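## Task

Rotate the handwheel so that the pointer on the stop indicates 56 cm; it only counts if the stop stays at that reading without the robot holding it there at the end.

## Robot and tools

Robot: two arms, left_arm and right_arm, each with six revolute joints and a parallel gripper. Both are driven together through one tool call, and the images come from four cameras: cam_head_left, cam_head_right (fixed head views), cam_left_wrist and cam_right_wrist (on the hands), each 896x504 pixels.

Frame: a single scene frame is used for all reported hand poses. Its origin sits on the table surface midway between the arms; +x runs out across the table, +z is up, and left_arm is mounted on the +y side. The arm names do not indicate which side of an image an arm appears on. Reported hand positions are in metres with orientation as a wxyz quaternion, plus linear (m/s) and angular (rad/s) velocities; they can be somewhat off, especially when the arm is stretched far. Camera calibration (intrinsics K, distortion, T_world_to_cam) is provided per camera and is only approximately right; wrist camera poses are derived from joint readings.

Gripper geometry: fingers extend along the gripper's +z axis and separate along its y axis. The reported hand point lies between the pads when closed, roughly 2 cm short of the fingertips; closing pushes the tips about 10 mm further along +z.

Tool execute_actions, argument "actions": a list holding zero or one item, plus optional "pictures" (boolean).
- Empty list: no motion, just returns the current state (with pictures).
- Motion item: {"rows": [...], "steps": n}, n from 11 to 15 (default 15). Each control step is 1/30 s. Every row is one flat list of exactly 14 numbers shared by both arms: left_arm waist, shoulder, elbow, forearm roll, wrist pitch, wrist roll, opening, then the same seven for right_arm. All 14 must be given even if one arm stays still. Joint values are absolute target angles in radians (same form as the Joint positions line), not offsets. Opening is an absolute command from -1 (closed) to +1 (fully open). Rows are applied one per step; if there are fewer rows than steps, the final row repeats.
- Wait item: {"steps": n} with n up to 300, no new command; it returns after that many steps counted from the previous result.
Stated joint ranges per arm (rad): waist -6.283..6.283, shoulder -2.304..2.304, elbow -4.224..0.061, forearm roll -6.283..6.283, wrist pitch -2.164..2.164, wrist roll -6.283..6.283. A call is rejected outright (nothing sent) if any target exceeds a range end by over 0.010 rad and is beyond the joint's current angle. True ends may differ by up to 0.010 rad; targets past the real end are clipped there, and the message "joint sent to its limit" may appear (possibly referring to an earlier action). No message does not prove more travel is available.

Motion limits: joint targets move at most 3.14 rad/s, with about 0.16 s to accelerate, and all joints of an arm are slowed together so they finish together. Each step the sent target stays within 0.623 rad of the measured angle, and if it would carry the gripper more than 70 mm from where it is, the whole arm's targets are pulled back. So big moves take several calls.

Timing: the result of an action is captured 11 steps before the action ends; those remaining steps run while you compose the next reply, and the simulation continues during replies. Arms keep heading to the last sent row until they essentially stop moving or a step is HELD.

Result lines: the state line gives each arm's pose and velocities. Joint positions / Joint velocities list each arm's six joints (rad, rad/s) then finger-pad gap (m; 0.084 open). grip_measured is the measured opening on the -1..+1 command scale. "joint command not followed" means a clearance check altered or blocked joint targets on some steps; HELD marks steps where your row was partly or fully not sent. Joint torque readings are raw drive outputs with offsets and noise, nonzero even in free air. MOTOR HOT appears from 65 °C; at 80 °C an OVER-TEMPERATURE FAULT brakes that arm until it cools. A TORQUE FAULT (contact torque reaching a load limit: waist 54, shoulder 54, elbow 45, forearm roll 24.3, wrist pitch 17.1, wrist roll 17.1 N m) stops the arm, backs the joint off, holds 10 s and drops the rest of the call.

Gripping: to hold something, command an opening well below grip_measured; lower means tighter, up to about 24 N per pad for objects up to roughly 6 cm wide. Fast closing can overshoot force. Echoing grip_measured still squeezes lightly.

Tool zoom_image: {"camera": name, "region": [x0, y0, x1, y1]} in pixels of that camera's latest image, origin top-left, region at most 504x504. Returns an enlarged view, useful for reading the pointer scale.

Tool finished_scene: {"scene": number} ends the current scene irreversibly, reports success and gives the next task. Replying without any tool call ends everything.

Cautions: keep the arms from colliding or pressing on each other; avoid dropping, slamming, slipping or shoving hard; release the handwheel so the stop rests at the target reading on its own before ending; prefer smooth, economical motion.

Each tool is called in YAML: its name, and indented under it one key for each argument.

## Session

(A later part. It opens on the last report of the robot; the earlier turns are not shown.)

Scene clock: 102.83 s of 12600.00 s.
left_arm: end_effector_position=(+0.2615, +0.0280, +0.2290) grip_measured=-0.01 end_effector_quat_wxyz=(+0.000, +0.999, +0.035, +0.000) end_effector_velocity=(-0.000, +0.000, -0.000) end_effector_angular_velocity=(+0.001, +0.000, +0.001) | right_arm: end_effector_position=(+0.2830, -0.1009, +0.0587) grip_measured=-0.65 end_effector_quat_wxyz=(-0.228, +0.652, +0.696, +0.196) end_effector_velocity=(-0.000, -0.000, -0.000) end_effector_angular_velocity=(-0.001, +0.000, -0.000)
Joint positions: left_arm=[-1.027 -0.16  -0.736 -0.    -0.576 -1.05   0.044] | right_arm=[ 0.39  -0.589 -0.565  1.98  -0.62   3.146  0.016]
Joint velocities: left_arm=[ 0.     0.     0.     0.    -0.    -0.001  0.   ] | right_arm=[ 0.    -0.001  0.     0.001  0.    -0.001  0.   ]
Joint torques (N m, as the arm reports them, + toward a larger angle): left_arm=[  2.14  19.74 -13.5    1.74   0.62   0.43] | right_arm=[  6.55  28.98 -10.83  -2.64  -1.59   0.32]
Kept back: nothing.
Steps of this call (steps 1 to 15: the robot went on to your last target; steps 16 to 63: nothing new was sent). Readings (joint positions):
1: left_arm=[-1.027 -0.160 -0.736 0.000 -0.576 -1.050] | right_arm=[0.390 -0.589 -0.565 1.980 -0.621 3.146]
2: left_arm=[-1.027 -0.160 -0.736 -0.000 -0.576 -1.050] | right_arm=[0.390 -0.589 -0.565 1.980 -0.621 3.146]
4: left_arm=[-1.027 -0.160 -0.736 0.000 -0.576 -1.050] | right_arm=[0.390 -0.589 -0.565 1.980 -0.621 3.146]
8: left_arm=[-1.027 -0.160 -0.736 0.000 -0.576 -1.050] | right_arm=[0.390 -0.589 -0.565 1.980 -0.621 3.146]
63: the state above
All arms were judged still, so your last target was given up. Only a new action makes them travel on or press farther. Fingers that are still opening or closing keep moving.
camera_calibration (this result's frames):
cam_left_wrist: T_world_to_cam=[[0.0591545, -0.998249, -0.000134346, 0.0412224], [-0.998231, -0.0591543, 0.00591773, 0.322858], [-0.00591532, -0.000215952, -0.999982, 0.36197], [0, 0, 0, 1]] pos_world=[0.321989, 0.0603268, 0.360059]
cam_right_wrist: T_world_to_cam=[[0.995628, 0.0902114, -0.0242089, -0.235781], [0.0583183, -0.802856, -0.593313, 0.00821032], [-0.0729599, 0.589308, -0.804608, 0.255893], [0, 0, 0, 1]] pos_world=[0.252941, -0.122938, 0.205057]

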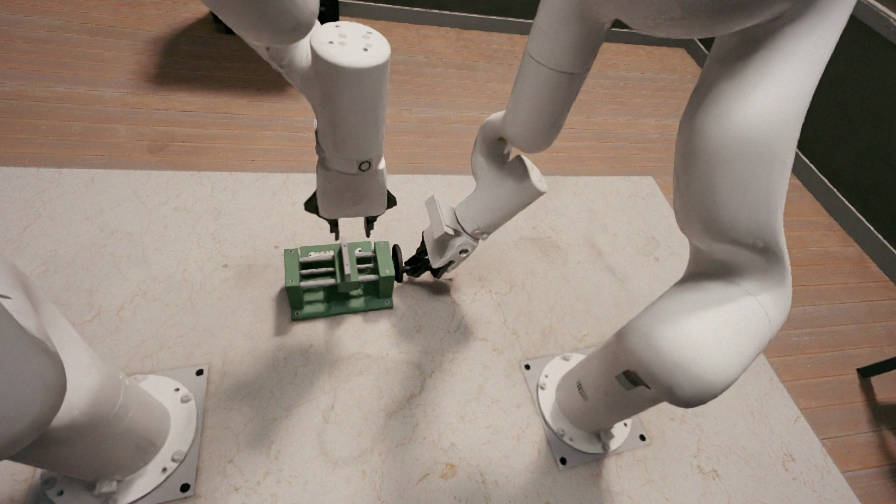

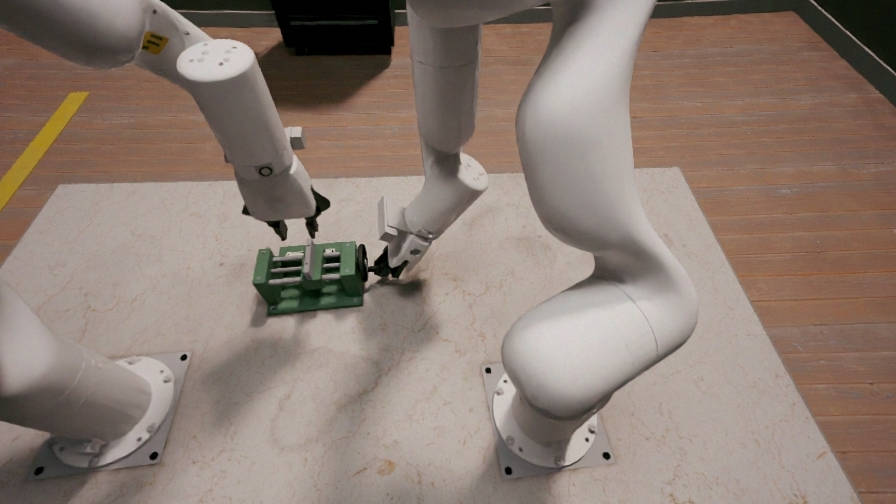

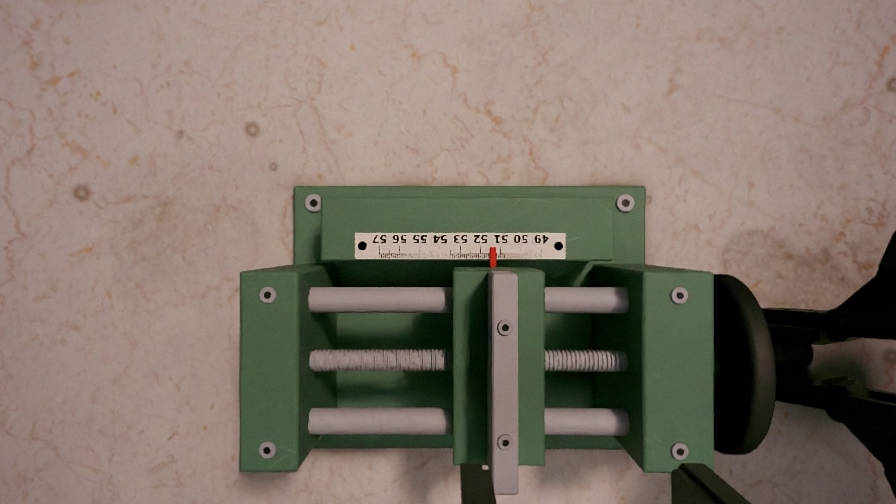

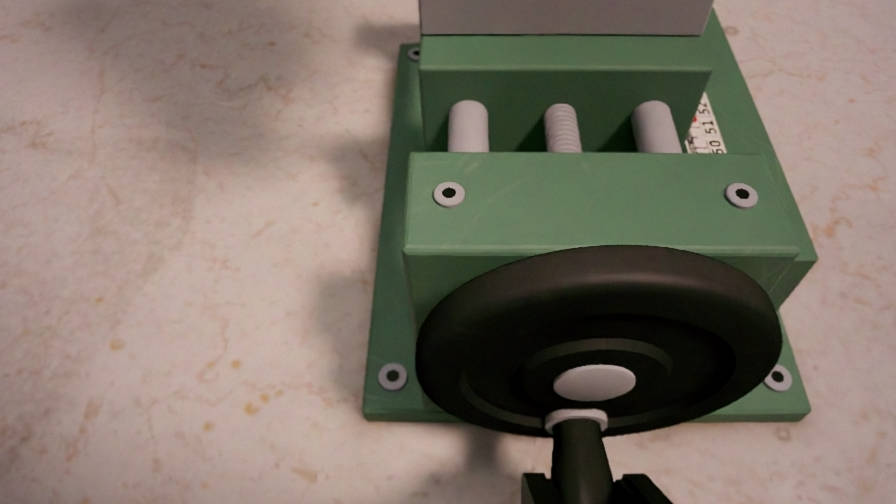

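execute_actions:
  actions:
    - {"rows": [[-1.027,-0.16,-0.736,0,-0.576,-1.05,0,0.3922,-0.5873,-0.5613,1.9821,-0.6214,3.1458,-0.7],[-1.027,-0.16,-0.736,0,-0.576,-1.05,0,0.3958,-0.5835,-0.5535,1.9866,-0.623,3.1447,-0.7],[-1.027,-0.16,-0.736,0,-0.576,-1.05,0,0.4009,-0.5763,-0.5425,1.9928,-0.6247,3.1432,-0.7],[-1.027,-0.16,-0.736,0,-0.576,-1.05,0,0.4076,-0.5635,-0.5275,2.001,-0.6258,3.1412,-0.7],[-1.027,-0.16,-0.736,0,-0.576,-1.05,0,0.415,-0.5446,-0.5102,2.0099,-0.6254,3.1395,-0.7],[-1.027,-0.16,-0.736,0,-0.576,-1.05,0,0.4233,-0.5181,-0.4905,2.0192,-0.6228,3.1384,-0.7],[-1.027,-0.16,-0.736,0,-0.576,-1.05,0,0.4313,-0.4837,-0.4705,2.0271,-0.6168,3.1389,-0.7],[-1.027,-0.16,-0.736,0,-0.576,-1.05,0,0.4356,-0.4533,-0.4582,2.0298,-0.609,3.1412,-0.7],[-1.027,-0.16,-0.736,0,-0.576,-1.05,0,0.4376,-0.4255,-0.4506,2.0292,-0.6,3.1442,-0.7],[-1.027,-0.16,-0.736,0,-0.576,-1.05,0,0.437,-0.4025,-0.4483,2.0258,-0.5907,3.1472,-0.7],[-1.027,-0.16,-0.736,0,-0.576,-1.05,0,0.4339,-0.3863,-0.4512,2.0203,-0.5823,3.1494,-0.7],[-1.027,-0.16,-0.736,0,-0.576,-1.05,0,0.4285,-0.3784,-0.4591,2.0137,-0.5755,3.1502,-0.7],[-1.027,-0.16,-0.736,0,-0.576,-1.05,0,0.4213,-0.379,-0.4713,2.0068,-0.571,3.1493,-0.7],[-1.027,-0.16,-0.736,0,-0.576,-1.05,0,0.4129,-0.3881,-0.4869,2.0001,-0.5689,3.1472,-0.7],[-1.027,-0.16,-0.736,0,-0.576,-1.05,0,0.4041,-0.4043,-0.5046,1.9937,-0.5692,3.1442,-0.7]], "steps": 15}

execute_actions:
  actions:
    - {"rows": [[-1.027,-0.16,-0.736,0,-0.576,-1.05,0,0.3955,-0.4264,-0.5234,1.9877,-0.5714,3.1414,-0.7],[-1.027,-0.16,-0.736,0,-0.576,-1.05,0,0.3877,-0.4523,-0.5421,1.9818,-0.5751,3.1393,-0.7],[-1.027,-0.16,-0.736,0,-0.576,-1.05,0,0.3812,-0.4804,-0.5596,1.9761,-0.5799,3.1386,-0.7],[-1.027,-0.16,-0.736,0,-0.576,-1.05,0,0.3763,-0.5086,-0.5747,1.9706,-0.5854,3.1395,-0.7],[-1.027,-0.16,-0.736,0,-0.576,-1.05,0,0.3732,-0.5355,-0.5865,1.9659,-0.5914,3.1417,-0.7],[-1.027,-0.16,-0.736,0,-0.576,-1.05,0,0.3719,-0.5594,-0.5944,1.9626,-0.5976,3.1447,-0.7],[-1.027,-0.16,-0.736,0,-0.576,-1.05,0,0.3725,-0.5791,-0.5977,1.9612,-0.6038,3.1476,-0.7],[-1.027,-0.16,-0.736,0,-0.576,-1.05,0,0.375,-0.5935,-0.5961,1.9623,-0.6099,3.1496,-0.7],[-1.027,-0.16,-0.736,0,-0.576,-1.05,0,0.3792,-0.6017,-0.5896,1.9661,-0.6156,3.1502,-0.7],[-1.027,-0.16,-0.736,0,-0.576,-1.05,0,0.385,-0.6032,-0.5785,1.9725,-0.6206,3.1492,-0.7],[-1.027,-0.16,-0.736,0,-0.576,-1.05,0,0.3921,-0.5978,-0.5634,1.9813,-0.6245,3.1469,-0.7],[-1.027,-0.16,-0.736,0,-0.576,-1.05,0,0.4002,-0.5854,-0.5454,1.9915,-0.6271,3.1438,-0.7],[-1.027,-0.16,-0.736,0,-0.576,-1.05,0,0.4088,-0.5667,-0.5256,2.0024,-0.6279,3.1408,-0.7],[-1.027,-0.16,-0.736,0,-0.576,-1.05,0,0.4172,-0.5425,-0.5055,2.0126,-0.6265,3.1387,-0.7],[-1.027,-0.16,-0.736,0,-0.576,-1.05,0,0.4249,-0.5142,-0.4867,2.0212,-0.6228,3.138,-0.7]], "steps": 15}
  pictures: true

execute_actions:
  actions:
    - {"rows": [[-1.027,-0.16,-0.736,0,-0.576,-1.05,0,0.4313,-0.4837,-0.4705,2.0271,-0.6168,3.1389,-0.7],[-1.027,-0.16,-0.736,0,-0.576,-1.05,0,0.4356,-0.4533,-0.4582,2.0298,-0.609,3.1412,-0.7],[-1.027,-0.16,-0.736,0,-0.576,-1.05,0,0.4376,-0.4255,-0.4506,2.0292,-0.6,3.1442,-0.7],[-1.027,-0.16,-0.736,0,-0.576,-1.05,0,0.437,-0.4025,-0.4483,2.0258,-0.5907,3.1472,-0.7],[-1.027,-0.16,-0.736,0,-0.576,-1.05,0,0.4339,-0.3863,-0.4512,2.0203,-0.5823,3.1494,-0.7],[-1.027,-0.16,-0.736,0,-0.576,-1.05,0,0.4285,-0.3784,-0.4591,2.0137,-0.5755,3.1502,-0.7],[-1.027,-0.16,-0.736,0,-0.576,-1.05,0,0.4213,-0.379,-0.4713,2.0068,-0.571,3.1493,-0.7],[-1.027,-0.16,-0.736,0,-0.576,-1.05,0,0.4129,-0.3881,-0.4869,2.0001,-0.5689,3.1472,-0.7],[-1.027,-0.16,-0.736,0,-0.576,-1.05,0,0.4041,-0.4043,-0.5046,1.9937,-0.5692,3.1442,-0.7],[-1.027,-0.16,-0.736,0,-0.576,-1.05,0,0.3955,-0.4264,-0.5234,1.9877,-0.5714,3.1414,-0.7],[-1.027,-0.16,-0.736,0,-0.576,-1.05,0,0.3877,-0.4523,-0.5421,1.9818,-0.5751,3.1393,-0.7],[-1.027,-0.16,-0.736,0,-0.576,-1.05,0,0.3812,-0.4804,-0.5596,1.9761,-0.5799,3.1386,-0.7],[-1.027,-0.16,-0.736,0,-0.576,-1.05,0,0.3763,-0.5086,-0.5747,1.9706,-0.5854,3.1395,-0.7],[-1.027,-0.16,-0.736,0,-0.576,-1.05,0,0.3732,-0.5355,-0.5865,1.9659,-0.5914,3.1417,-0.7],[-1.027,-0.16,-0.736,0,-0.576,-1.05,0,0.3719,-0.5594,-0.5944,1.9626,-0.5976,3.1447,-0.7]], "steps": 15}
  pictures: true

execute_actions:
  actions:
    - {"rows": [[-1.027,-0.16,-0.736,0,-0.576,-1.05,0,0.3725,-0.5791,-0.5977,1.9612,-0.6038,3.1476,-0.7],[-1.027,-0.16,-0.736,0,-0.576,-1.05,0,0.375,-0.5935,-0.5961,1.9623,-0.6099,3.1496,-0.7],[-1.027,-0.16,-0.736,0,-0.576,-1.05,0,0.3792,-0.6017,-0.5896,1.9661,-0.6156,3.1502,-0.7],[-1.027,-0.16,-0.736,0,-0.576,-1.05,0,0.385,-0.6032,-0.5785,1.9725,-0.6206,3.1492,-0.7],[-1.027,-0.16,-0.736,0,-0.576,-1.05,0,0.3921,-0.5978,-0.5634,1.9813,-0.6245,3.1469,-0.7],[-1.027,-0.16,-0.736,0,-0.576,-1.05,0,0.4002,-0.5854,-0.5454,1.9915,-0.6271,3.1438,-0.7],[-1.027,-0.16,-0.736,0,-0.576,-1.05,0,0.4088,-0.5667,-0.5256,2.0024,-0.6279,3.1408,-0.7],[-1.027,-0.16,-0.736,0,-0.576,-1.05,0,0.4172,-0.5425,-0.5055,2.0126,-0.6265,3.1387,-0.7],[-1.027,-0.16,-0.736,0,-0.576,-1.05,0,0.4249,-0.5142,-0.4867,2.0212,-0.6228,3.138,-0.7],[-1.027,-0.16,-0.736,0,-0.576,-1.05,0,0.4313,-0.4837,-0.4705,2.0271,-0.6168,3.1389,-0.7],[-1.027,-0.16,-0.736,0,-0.576,-1.05,0,0.4356,-0.4533,-0.4582,2.0298,-0.609,3.1412,-0.7],[-1.027,-0.16,-0.736,0,-0.576,-1.05,0,0.4376,-0.4255,-0.4506,2.0292,-0.6,3.1442,-0.7],[-1.027,-0.16,-0.736,0,-0.576,-1.05,0,0.437,-0.4025,-0.4483,2.0258,-0.5907,3.1472,-0.7],[-1.027,-0.16,-0.736,0,-0.576,-1.05,0,0.4339,-0.3863,-0.4512,2.0203,-0.5823,3.1494,-0.7],[-1.027,-0.16,-0.736,0,-0.576,-1.05,0,0.4285,-0.3784,-0.4591,2.0137,-0.5755,3.1502,-0.7]], "steps": 15}
  pictures: true

execute_actions:
  actions:
    - {"rows": [[-1.027,-0.16,-0.736,0,-0.576,-1.05,0,0.4213,-0.379,-0.4713,2.0068,-0.571,3.1493,-0.7],[-1.027,-0.16,-0.736,0,-0.576,-1.05,0,0.4129,-0.3881,-0.4869,2.0001,-0.5689,3.1472,-0.7],[-1.027,-0.16,-0.736,0,-0.576,-1.05,0,0.4041,-0.4043,-0.5046,1.9937,-0.5692,3.1442,-0.7],[-1.027,-0.16,-0.736,0,-0.576,-1.05,0,0.3955,-0.4264,-0.5234,1.9877,-0.5714,3.1414,-0.7],[-1.027,-0.16,-0.736,0,-0.576,-1.05,0,0.3877,-0.4523,-0.5421,1.9818,-0.5751,3.1393,-0.7],[-1.027,-0.16,-0.736,0,-0.576,-1.05,0,0.3812,-0.4804,-0.5596,1.9761,-0.5799,3.1386,-0.7],[-1.027,-0.16,-0.736,0,-0.576,-1.05,0,0.3763,-0.5086,-0.5747,1.9706,-0.5854,3.1395,-0.7],[-1.027,-0.16,-0.736,0,-0.576,-1.05,0,0.3732,-0.5355,-0.5865,1.9659,-0.5914,3.1417,-0.7],[-1.027,-0.16,-0.736,0,-0.576,-1.05,0,0.3719,-0.5594,-0.5944,1.9626,-0.5976,3.1447,-0.7],[-1.027,-0.16,-0.736,0,-0.576,-1.05,0,0.3725,-0.5791,-0.5977,1.9612,-0.6038,3.1476,-0.7],[-1.027,-0.16,-0.736,0,-0.576,-1.05,0,0.375,-0.5935,-0.5961,1.9623,-0.6099,3.1496,-0.7],[-1.027,-0.16,-0.736,0,-0.576,-1.05,0,0.3792,-0.6017,-0.5896,1.9661,-0.6156,3.1502,-0.7],[-1.027,-0.16,-0.736,0,-0.576,-1.05,0,0.3837,-0.6005,-0.5805,1.9712,-0.6187,3.1492,-0.7],[-1.027,-0.16,-0.736,0,-0.576,-1.05,0,0.3876,-0.5969,-0.572,1.9761,-0.6207,3.1478,-0.7],[-1.027,-0.16,-0.736,0,-0.576,-1.05,0,0.3908,-0.5926,-0.5651,1.9801,-0.6219,3.1466,-0.7]], "steps": 15}
  pictures: true

execute_actions:
  actions:
    - {"rows": [[-1.027,-0.16,-0.736,0,-0.576,-1.05,0,0.3923,-0.5892,-0.5614,1.9822,-0.6221,3.1459,-0.7],[-1.027,-0.16,-0.736,0,-0.576,-1.05,0,0.3926,-0.5876,-0.5606,1.9825,-0.6218,3.1457,-0.7],[-1.027,-0.16,-0.736,0,-0.576,-1.05,0,0.3915,-0.588,-0.5627,1.9813,-0.621,3.146,-0.7],[-1.027,-0.16,-0.736,0,-0.576,-1.05,0,0.3905,-0.5888,-0.5649,1.98,-0.6205,3.1463,-0.7]], "steps": 11}

execute_actions:
  actions:
    - {"steps": 13}
  pictures: true

Scene clock: 131.43 s of 12600.00 s.
left_arm: end_effector_position=(+0.2615, +0.0280, +0.2290) grip_measured=-0.01 end_effector_quat_wxyz=(+0.000, +0.999, +0.035, +0.000) end_effector_velocity=(-0.001, +0.000, -0.001) end_effector_angular_velocity=(+0.001, +0.001, -0.000) | right_arm: end_effector_position=(+0.2795, -0.1011, +0.0589) grip_measured=-0.65 end_effector_quat_wxyz=(-0.229, +0.652, +0.696, +0.195) end_effector_velocity=(-0.081, -0.005, +0.009) end_effector_angular_velocity=(-0.003, +0.055, +0.003)
Joint positions: left_arm=[-1.027 -0.16  -0.736 -0.    -0.576 -1.05   0.044] | right_arm=[ 0.394 -0.585 -0.558  1.984 -0.622  3.145  0.016]
Joint velocities: left_arm=[-0.001 -0.     0.001 -0.     0.    -0.    -0.   ] | right_arm=[ 0.08   0.092  0.17   0.097 -0.034 -0.026 -0.   ]
Joint torques (N m, as the arm reports them, + toward a larger angle): left_arm=[  1.64  22.31 -12.85   2.05   0.71   0.42] | right_arm=[ 9.08 37.06 -9.41 -2.16 -1.38  0.51]
Steps of this call (steps 1 to 854: nothing new was sent; steps 855 to 858: the first 4 steps of this action). Readings (joint positions):
855: left_arm=[-1.027 -0.160 -0.736 0.000 -0.576 -1.050] | right_arm=[0.390 -0.589 -0.565 1.980 -0.620 3.146]
856: left_arm=[-1.027 -0.160 -0.736 0.000 -0.576 -1.050] | right_arm=[0.391 -0.588 -0.564 1.980 -0.621 3.146]
858: the state above

Scene clock: 131.93 s of 12600.00 s.
left_arm: end_effector_position=(+0.2615, +0.0280, +0.2290) grip_measured=-0.01 end_effector_quat_wxyz=(+0.000, +0.999, +0.035, -0.000) end_effector_velocity=(+0.000, -0.001, +0.001) end_effector_angular_velocity=(-0.001, -0.001, -0.000) | right_arm: end_effector_position=(+0.2964, -0.0999, +0.1088) grip_measured=-0.65 end_effector_quat_wxyz=(-0.193, +0.640, +0.707, +0.233) end_effector_velocity=(+0.170, +0.012, -0.105) end_effector_angular_velocity=(-0.009, +0.041, -0.005)
Joint positions: left_arm=[-1.027 -0.16  -0.736 -0.    -0.576 -1.05   0.044] | right_arm=[ 0.4   -0.426 -0.517  1.991 -0.574  3.143  0.015]
Joint velocities: left_arm=[ 0.     0.    -0.001 -0.    -0.     0.     0.   ] | right_arm=[-0.207 -0.55  -0.47  -0.162 -0.043 -0.046  0.   ]
Joint torques (N m, as the arm reports them, + toward a larger angle): left_arm=[  2.77  21.22 -13.82   1.04   0.84   0.55] | right_arm=[  5.75  14.01 -15.83  -1.41  -1.08   0.21]
Steps of this call (steps 1 to 11: the last 11 steps of your previous action; steps 12 to 15: the first 4 steps of this action). Readings (joint positions):
12: left_arm=[-1.027 -0.160 -0.736 -0.000 -0.576 -1.050] | right_arm=[0.421 -0.394 -0.474 2.007 -0.578 3.147]
13: left_arm=[-1.027 -0.160 -0.736 -0.000 -0.576 -1.050] | right_arm=[0.414 -0.399 -0.487 2.002 -0.574 3.146]
15: the state above
camera_calibration (this result's frames):
cam_left_wrist: T_world_to_cam=[[0.059354, -0.998237, -0.000220031, 0.0412367], [-0.998219, -0.0593543, 0.00596803, 0.322773], [-0.00597057, -0.000134587, -0.999982, 0.36191], [0, 0, 0, 1]] pos_world=[0.321911, 0.0603706, 0.359987]
cam_right_wrist: T_world_to_cam=[[0.992566, 0.0897105, 0.0822475, -0.258722], [0.121039, -0.79834, -0.589918, 0.0193812], [0.0127397, 0.595487, -0.803264, 0.271698], [0, 0, 0, 1]] pos_world=[0.250992, -0.12311, 0.250958]

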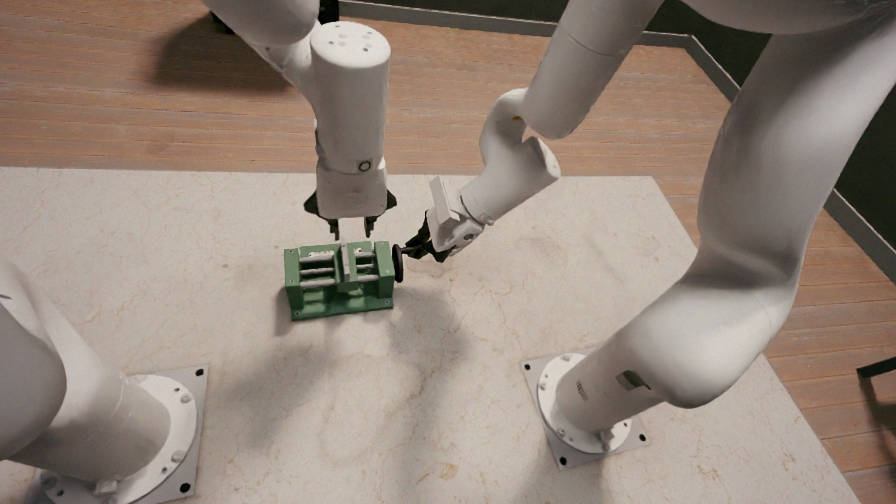

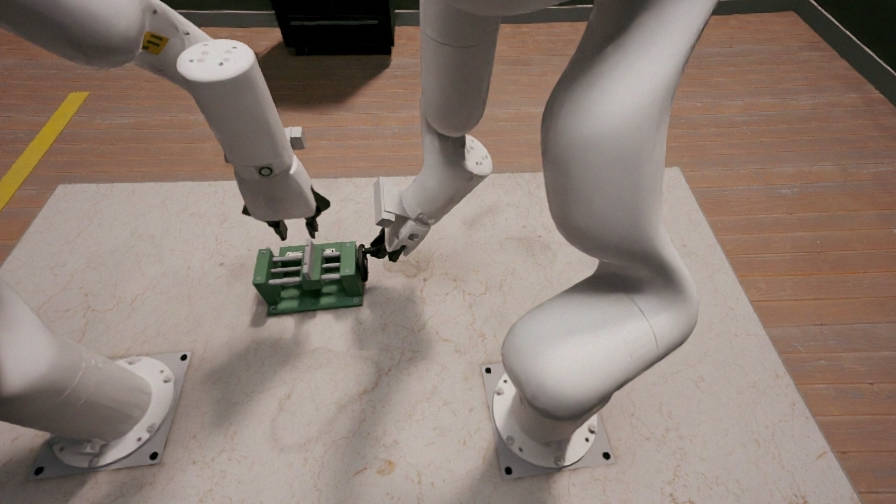

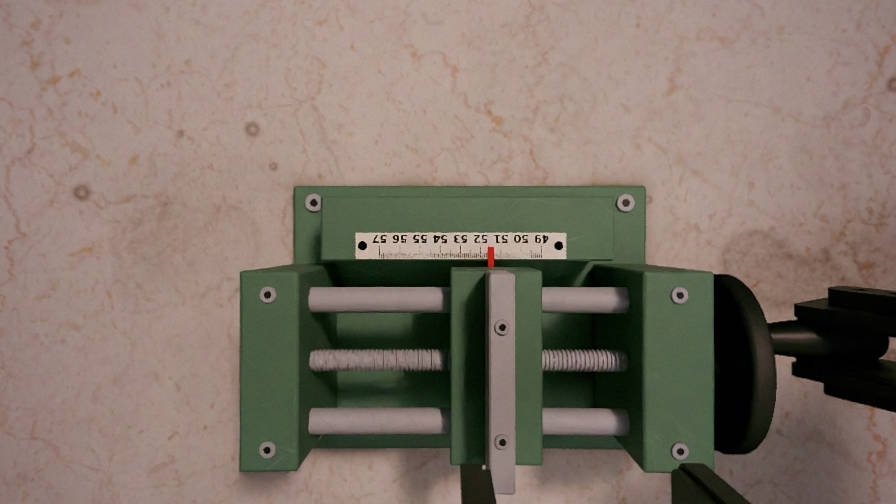

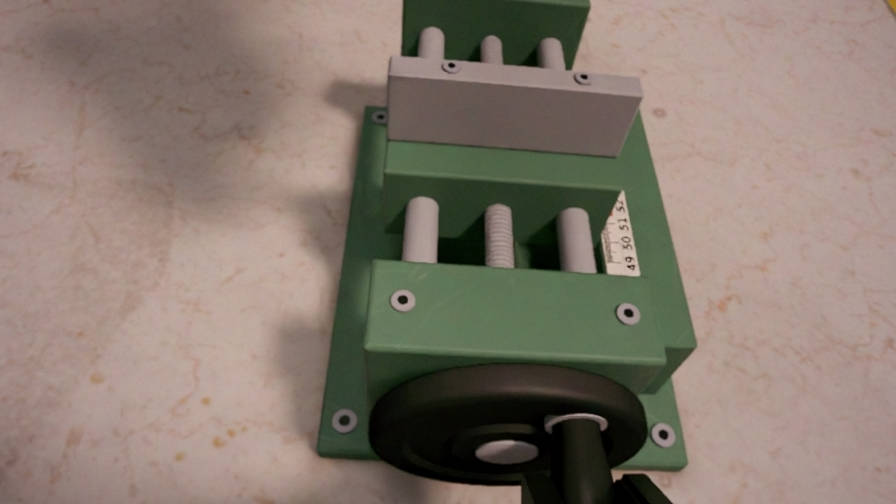

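Scene clock: 132.43 s of 12600.00 s.
left_arm: end_effector_position=(+0.2615, +0.0280, +0.2290) grip_measured=-0.01 end_effector_quat_wxyz=(+0.000, +0.999, +0.035, -0.000) end_effector_velocity=(+0.000, -0.000, +0.000) end_effector_angular_velocity=(-0.001, -0.001, +0.001) | right_arm: end_effector_position=(+0.2569, -0.1027, +0.0781) grip_measured=-0.65 end_effector_quat_wxyz=(-0.224, +0.650, +0.698, +0.200) end_effector_velocity=(-0.058, -0.004, +0.196) end_effector_angular_velocity=(+0.026, -0.312, +0.002)
Joint positions: left_arm=[-1.027 -0.16  -0.736  0.    -0.576 -1.05   0.044] | right_arm=[ 0.425 -0.499 -0.485  2.019 -0.617  3.14   0.015]
Joint velocities: left_arm=[-0.     0.    -0.001  0.    -0.    -0.001  0.   ] | right_arm=[ 0.159  0.771  0.409  0.138  0.152  0.025 -0.   ]
Joint torques (N m, as the arm reports them, + toward a larger angle): left_arm=[  2.05  20.46 -14.26   1.87   0.47   0.42] | right_arm=[  1.03  31.35 -14.86  -2.95  -0.53   0.27]
Steps of this call (steps 1 to 11: the last 11 steps of your previous action; steps 12 to 15: the first 4 steps of this action). Readings (joint positions):
12: left_arm=[-1.027 -0.160 -0.736 -0.000 -0.576 -1.050] | right_arm=[0.406 -0.565 -0.532 1.999 -0.624 3.142]
13: left_arm=[-1.027 -0.160 -0.736 -0.000 -0.576 -1.050] | right_arm=[0.413 -0.546 -0.515 2.007 -0.624 3.141]
15: the state above
camera_calibration (this result's frames):
cam_left_wrist: T_world_to_cam=[[0.0593539, -0.998237, -0.0002206, 0.041237], [-0.998219, -0.0593542, 0.00596832, 0.322773], [-0.00597089, -0.000134036, -0.999982, 0.36191], [0, 0, 0, 1]] pos_world=[0.321911, 0.0603707, 0.359986]
cam_right_wrist: T_world_to_cam=[[0.995799, 0.0907983, -0.0118396, -0.210185], [0.0661093, -0.802374, -0.593149, 0.0177706], [-0.0633567, 0.589875, -0.805005, 0.268316], [0, 0, 0, 1]] pos_world=[0.225126, -0.12493, 0.224048]

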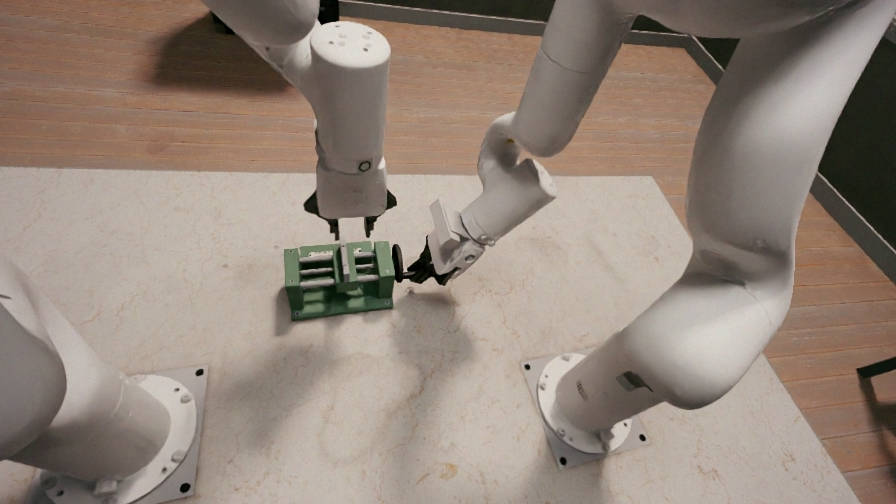

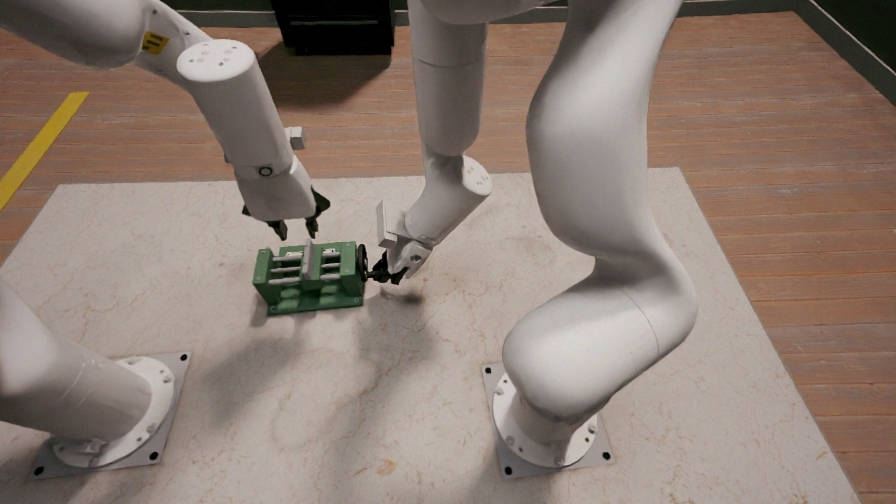

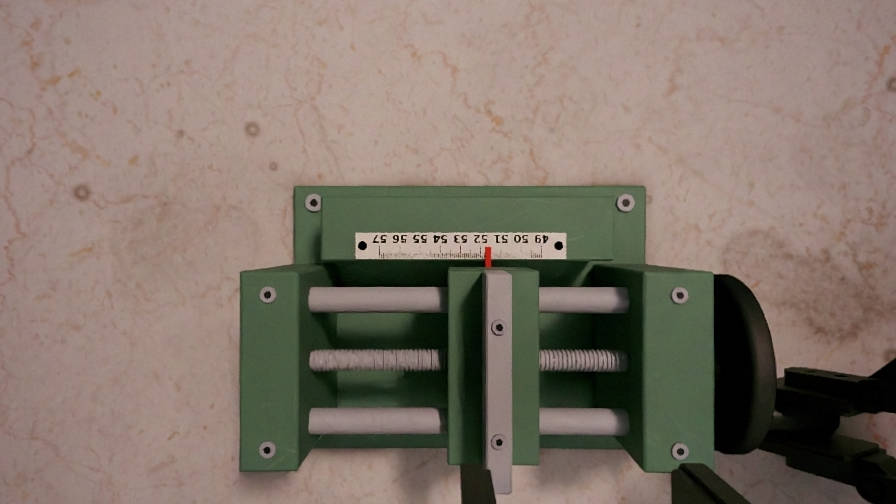

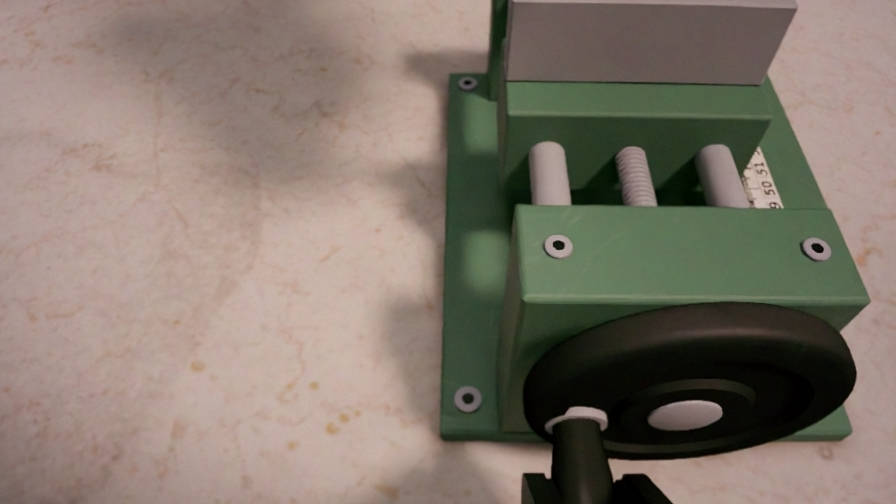

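Scene clock: 132.93 s of 12600.00 s.
left_arm: end_effector_position=(+0.2615, +0.0280, +0.2290) grip_measured=-0.01 end_effector_quat_wxyz=(+0.000, +0.999, +0.035, -0.000) end_effector_velocity=(-0.000, +0.000, -0.000) end_effector_angular_velocity=(+0.000, +0.000, +0.001) | right_arm: end_effector_position=(+0.3058, -0.0993, +0.0721) grip_measured=-0.65 end_effector_quat_wxyz=(-0.213, +0.647, +0.701, +0.212) end_effector_velocity=(-0.113, -0.009, -0.195) end_effector_angular_velocity=(-0.038, +0.470, -0.007)
Joint positions: left_arm=[-1.027 -0.16  -0.736 -0.    -0.576 -1.05   0.044] | right_arm=[ 0.376 -0.561 -0.588  1.966 -0.601  3.146  0.016]
Joint velocities: left_arm=[-0.     0.     0.001  0.     0.001 -0.001  0.   ] | right_arm=[ 0.022 -0.555 -0.078 -0.01  -0.181  0.054  0.   ]
Joint torques (N m, as the arm reports them, + toward a larger angle): left_arm=[  3.27  20.77 -13.09   2.16   0.58   0.44] | right_arm=[14.67 41.35 -9.1  -2.76 -1.28  0.5 ]
Steps of this call (steps 1 to 11: the last 11 steps of your previous action; steps 12 to 15: the first 4 steps of this action). Readings (joint positions):
12: left_arm=[-1.027 -0.160 -0.736 -0.000 -0.576 -1.050] | right_arm=[0.382 -0.493 -0.562 1.975 -0.584 3.141]
13: left_arm=[-1.027 -0.160 -0.736 0.000 -0.576 -1.050] | right_arm=[0.378 -0.517 -0.574 1.971 -0.589 3.142]
15: the state above
camera_calibration (this result's frames):
cam_left_wrist: T_world_to_cam=[[0.0593542, -0.998237, -0.000220656, 0.0412369], [-0.998219, -0.0593544, 0.00596843, 0.322773], [-0.005971, -0.000133988, -0.999982, 0.36191], [0, 0, 0, 1]] pos_world=[0.321911, 0.0603707, 0.359986]
cam_right_wrist: T_world_to_cam=[[0.995758, 0.0893298, 0.0220274, -0.261779], [0.084963, -0.800932, -0.592697, 0.00808677], [-0.0353031, 0.592055, -0.805124, 0.256176], [0, 0, 0, 1]] pos_world=[0.269026, -0.121809, 0.216813]

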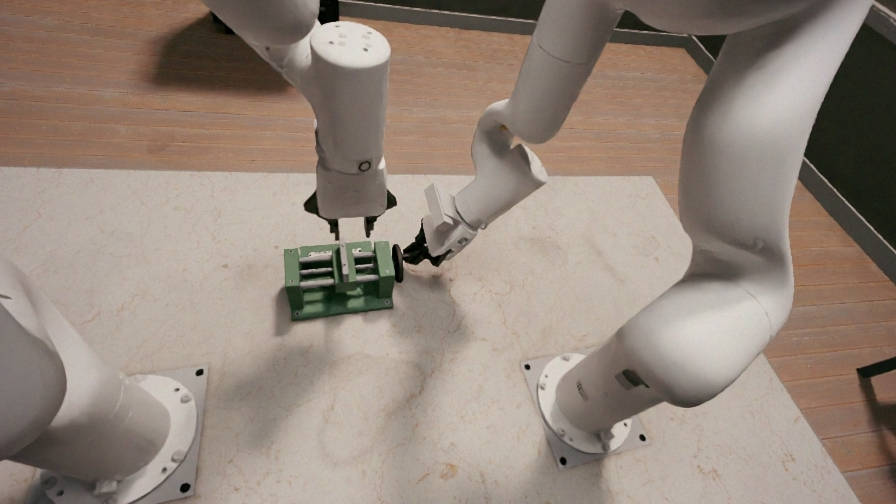

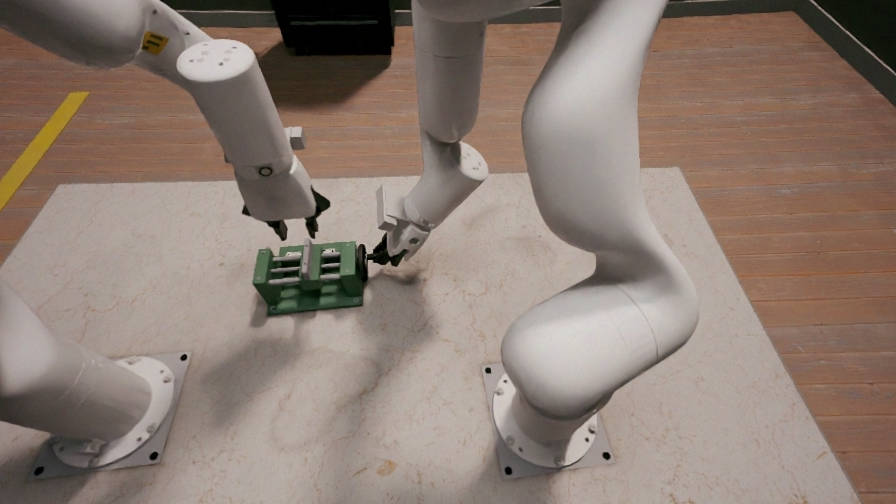

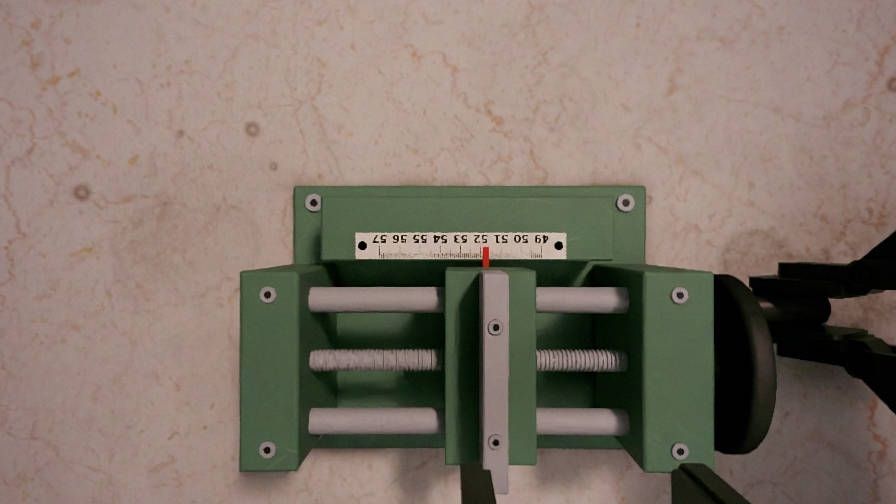

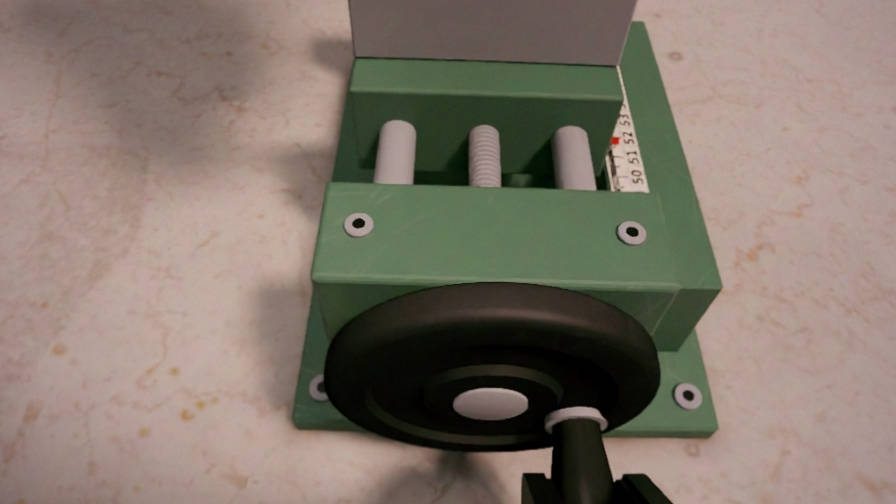

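Scene clock: 133.43 s of 12600.00 s.
left_arm: end_effector_position=(+0.2615, +0.0280, +0.2290) grip_measured=-0.01 end_effector_quat_wxyz=(+0.000, +0.999, +0.035, -0.000) end_effector_velocity=(+0.000, +0.000, +0.000) end_effector_angular_velocity=(-0.000, -0.000, +0.000) | right_arm: end_effector_position=(+0.2763, -0.1013, +0.1119) grip_measured=-0.65 end_effector_quat_wxyz=(-0.198, +0.640, +0.706, +0.229) end_effector_velocity=(+0.216, +0.015, +0.055) end_effector_angular_velocity=(+0.020, -0.299, -0.026)
Joint positions: left_arm=[-1.027 -0.16  -0.736 -0.    -0.576 -1.05   0.044] | right_arm=[ 0.421 -0.394 -0.474  2.007 -0.577  3.147  0.016]
Joint velocities: left_arm=[ 0.     0.001  0.     0.     0.    -0.     0.   ] | right_arm=[-0.197 -0.033 -0.34  -0.158  0.121 -0.028  0.   ]
Joint torques (N m, as the arm reports them, + toward a larger angle): left_arm=[  1.07  19.94 -13.26   2.27   0.86   0.47] | right_arm=[  4.26  -6.17 -18.55  -0.7   -1.16   0.85]
Steps of this call (steps 1 to 11: the last 11 steps of your previous action; steps 12 to 15: the first 4 steps of this action). Readings (joint positions):
12: left_arm=[-1.027 -0.160 -0.736 0.000 -0.576 -1.050] | right_arm=[0.433 -0.424 -0.459 2.022 -0.596 3.146]
13: left_arm=[-1.027 -0.160 -0.736 -0.000 -0.576 -1.050] | right_arm=[0.431 -0.406 -0.459 2.018 -0.588 3.147]
15: the state above
camera_calibration (this result's frames):
cam_left_wrist: T_world_to_cam=[[0.0593543, -0.998237, -0.000220757, 0.041237], [-0.998219, -0.0593546, 0.00596853, 0.322772], [-0.00597111, -0.000133894, -0.999982, 0.36191], [0, 0, 0, 1]] pos_world=[0.321911, 0.0603708, 0.359986]
cam_right_wrist: T_world_to_cam=[[0.993377, 0.0912859, 0.0697821, -0.237588], [0.11489, -0.798065, -0.591517, 0.0244807], [0.00169351, 0.595616, -0.803267, 0.278338], [0, 0, 0, 1]] pos_world=[0.232731, -0.124557, 0.25464]

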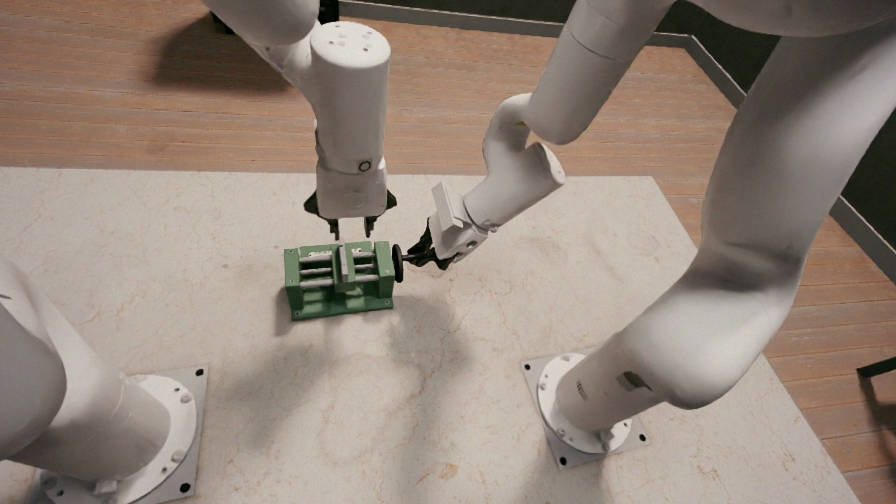

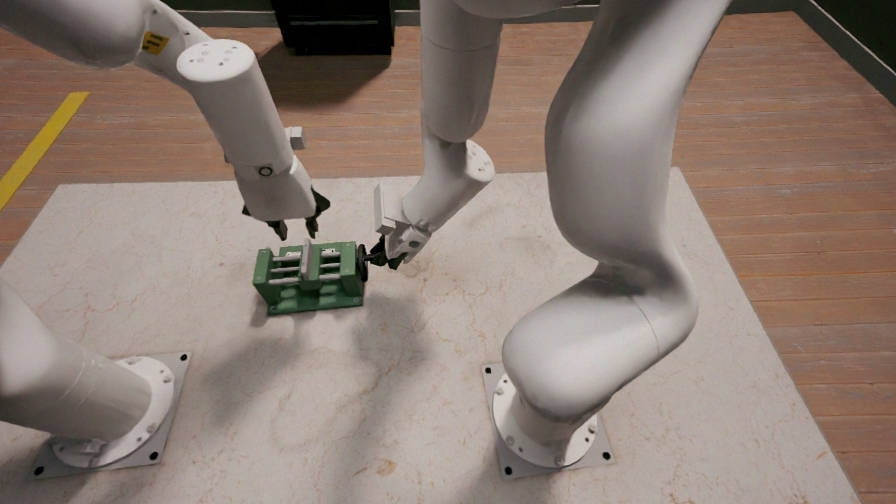

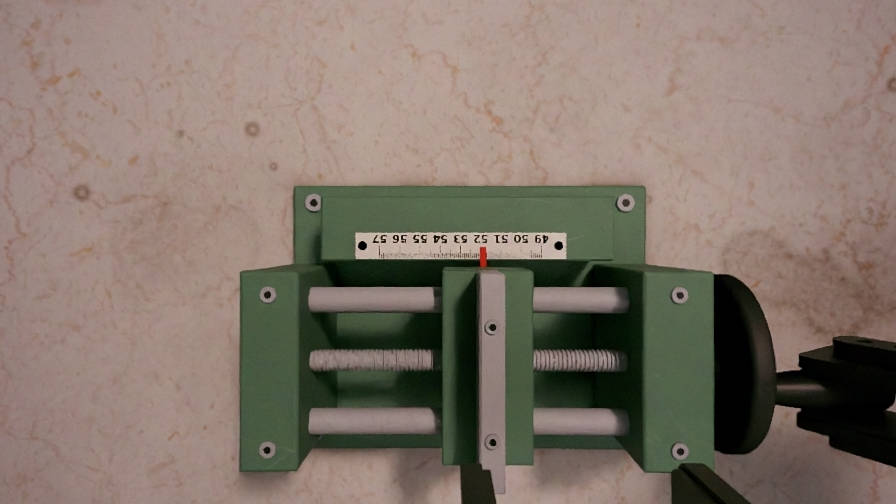

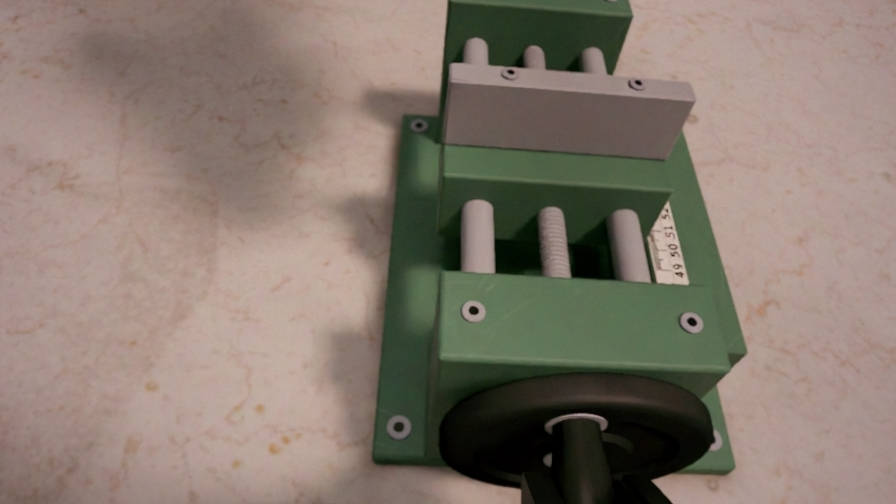

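Scene clock: 133.80 s of 12600.00 s.
left_arm: end_effector_position=(+0.2615, +0.0280, +0.2290) grip_measured=-0.01 end_effector_quat_wxyz=(+0.000, +0.999, +0.035, -0.000) end_effector_velocity=(-0.000, +0.000, -0.000) end_effector_angular_velocity=(+0.000, +0.000, -0.001) | right_arm: end_effector_position=(+0.2963, -0.1000, +0.0624) grip_measured=-0.65 end_effector_quat_wxyz=(-0.222, +0.650, +0.698, +0.203) end_effector_velocity=(-0.148, -0.010, -0.089) end_effector_angular_velocity=(-0.024, +0.304, +0.004)
Joint positions: left_arm=[-1.027 -0.16  -0.736 -0.    -0.576 -1.05   0.044] | right_arm=[ 0.38  -0.586 -0.584  1.969 -0.611  3.148  0.016]
Joint velocities: left_arm=[ 0.     0.     0.     0.    -0.     0.001  0.   ] | right_arm=[ 0.096 -0.186  0.142  0.089 -0.127  0.004 -0.   ]
Joint torques (N m, as the arm reports them, + toward a larger angle): left_arm=[  2.4   19.34 -14.02   2.43   0.48   0.59] | right_arm=[ 9.04 47.42 -9.59 -2.33 -0.79  0.38]
Kept back: the last 11 steps of this action.
Steps of this call (steps 1 to 11: the last 11 steps of your previous action). Readings (joint positions):
1: left_arm=[-1.027 -0.160 -0.736 0.000 -0.576 -1.050] | right_arm=[0.414 -0.398 -0.487 2.002 -0.574 3.146]
2: left_arm=[-1.027 -0.160 -0.736 -0.000 -0.576 -1.050] | right_arm=[0.407 -0.410 -0.501 1.996 -0.573 3.144]
4: left_arm=[-1.027 -0.160 -0.736 0.000 -0.576 -1.050] | right_arm=[0.393 -0.446 -0.532 1.986 -0.576 3.141]
8: left_arm=[-1.027 -0.160 -0.736 -0.000 -0.576 -1.050] | right_arm=[0.376 -0.541 -0.583 1.968 -0.594 3.144]
11: the state above

Scene clock: 134.23 s of 12600.00 s.
left_arm: end_effector_position=(+0.2615, +0.0280, +0.2290) grip_measured=-0.01 end_effector_quat_wxyz=(+0.000, +0.999, +0.035, -0.000) end_effector_velocity=(-0.000, +0.001, -0.000) end_effector_angular_velocity=(+0.001, +0.001, +0.000) | right_arm: end_effector_position=(+0.2830, -0.1009, +0.0588) grip_measured=-0.65 end_effector_quat_wxyz=(-0.228, +0.652, +0.696, +0.196) end_effector_velocity=(+0.000, -0.000, -0.000) end_effector_angular_velocity=(+0.001, +0.001, -0.001)
Joint positions: left_arm=[-1.027 -0.16  -0.736 -0.    -0.576 -1.05   0.044] | right_arm=[ 0.39  -0.589 -0.565  1.98  -0.62   3.146  0.016]
Joint velocities: left_arm=[ 0.     0.     0.001 -0.     0.    -0.     0.   ] | right_arm=[-0.001 -0.001 -0.     0.    -0.001 -0.     0.   ]
Joint torques (N m, as the arm reports them, + toward a larger angle): left_arm=[  2.58  18.16 -12.31   2.28   0.61   0.53] | right_arm=[  6.3   30.65 -11.64  -2.63  -1.42   0.41]
Kept back: nothing.
Steps of this call (steps 1 to 11: the last 11 steps of your previous action; steps 12 to 13: the robot went on to your last target). Readings (joint positions):
1: left_arm=[-1.027 -0.160 -0.736 -0.000 -0.576 -1.050] | right_arm=[0.383 -0.590 -0.579 1.973 -0.615 3.148]
2: left_arm=[-1.027 -0.160 -0.736 -0.000 -0.576 -1.050] | right_arm=[0.387 -0.590 -0.573 1.976 -0.617 3.147]
4: left_arm=[-1.027 -0.160 -0.736 -0.000 -0.576 -1.050] | right_arm=[0.390 -0.588 -0.566 1.980 -0.619 3.146]
8: left_arm=[-1.027 -0.160 -0.736 -0.000 -0.576 -1.050] | right_arm=[0.391 -0.588 -0.565 1.980 -0.620 3.146]
13: the state above
camera_calibration (this result's frames):
cam_left_wrist: T_world_to_cam=[[0.0593542, -0.998237, -0.000220528, 0.0412368], [-0.998219, -0.0593544, 0.00596838, 0.322773], [-0.00597095, -0.000134114, -0.999982, 0.36191], [0, 0, 0, 1]] pos_world=[0.321911, 0.0603707, 0.359986]
cam_right_wrist: T_world_to_cam=[[0.995627, 0.0902623, -0.024084, -0.235835], [0.0584342, -0.802857, -0.593301, 0.00819311], [-0.0728887, 0.589299, -0.80462, 0.255908], [0, 0, 0, 1]] pos_world=[0.252978, -0.122941, 0.20509]

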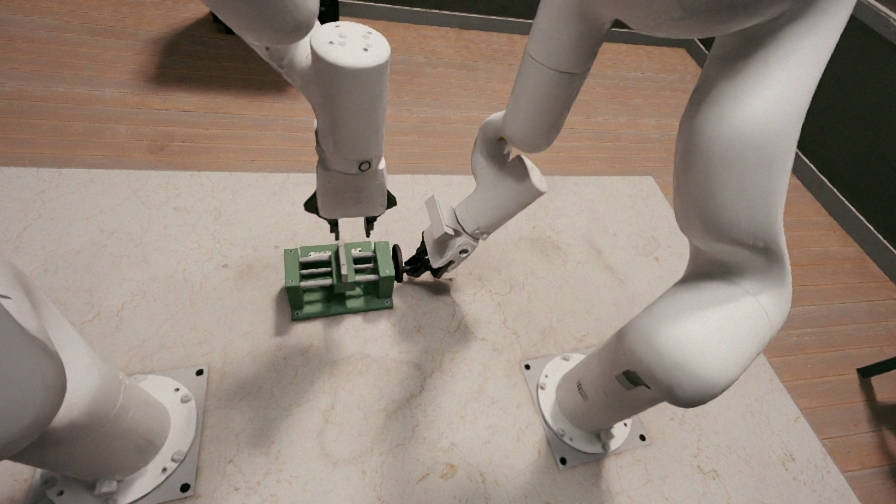

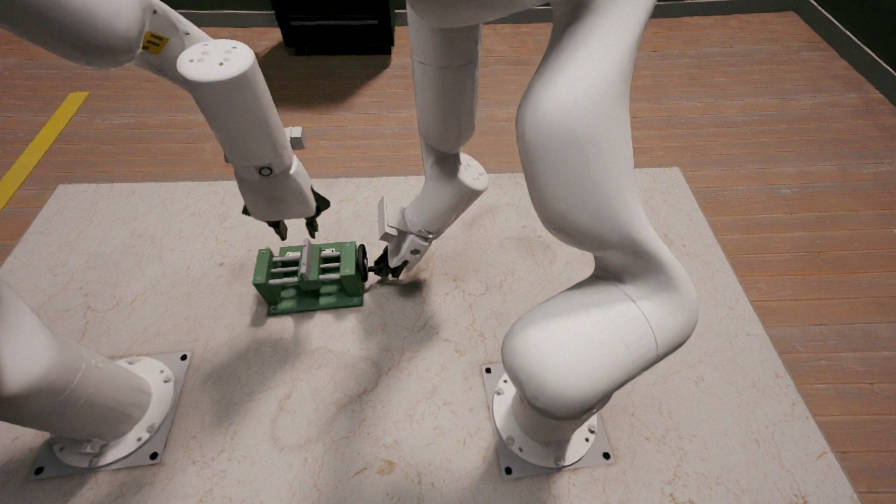

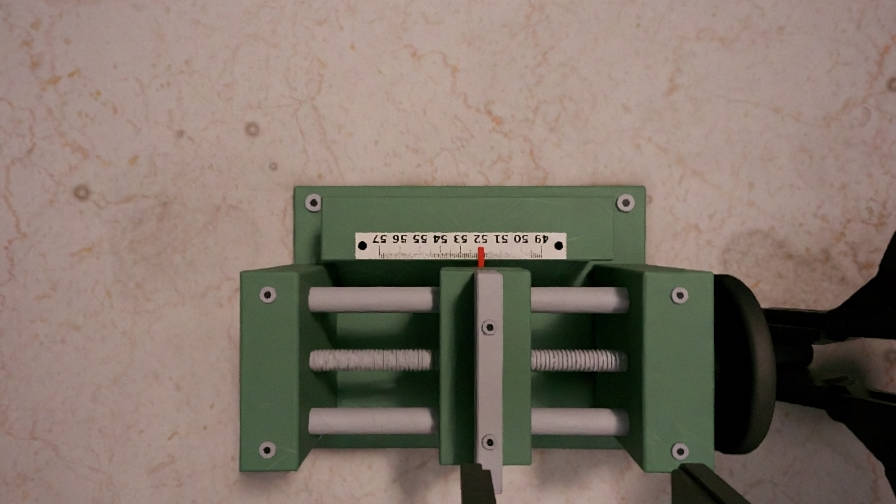

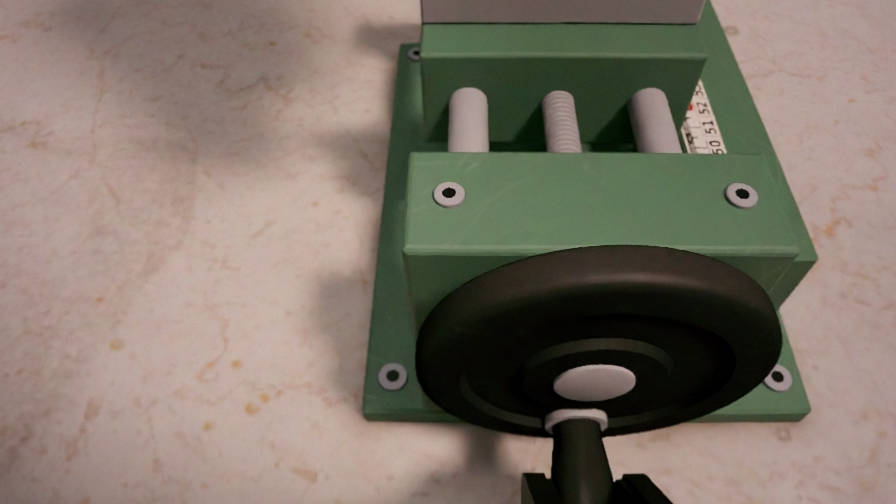

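zoom_image:
  camera: "cam_left_wrist"
  region: [450, 220, 570, 280]

zoom_image:
  camera: "cam_left_wrist"
  region: [350, 220, 510, 280]

Region (450, 220, 570, 280) of cam_left_wrist's 896x504 image, scaled by 4.200, with more detail than that image has.

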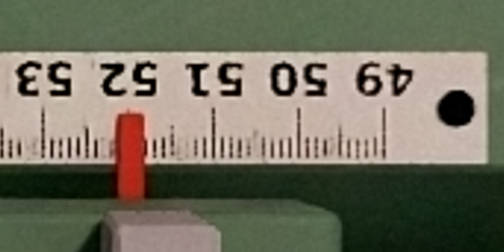

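Region (350, 220, 510, 280) of cam_left_wrist's 896x504 image, scaled by 3.150, with more detail than that image has; it fills the top 189 rows of this view, and the rest is white.

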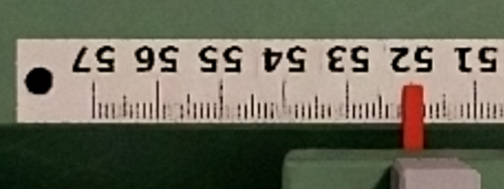

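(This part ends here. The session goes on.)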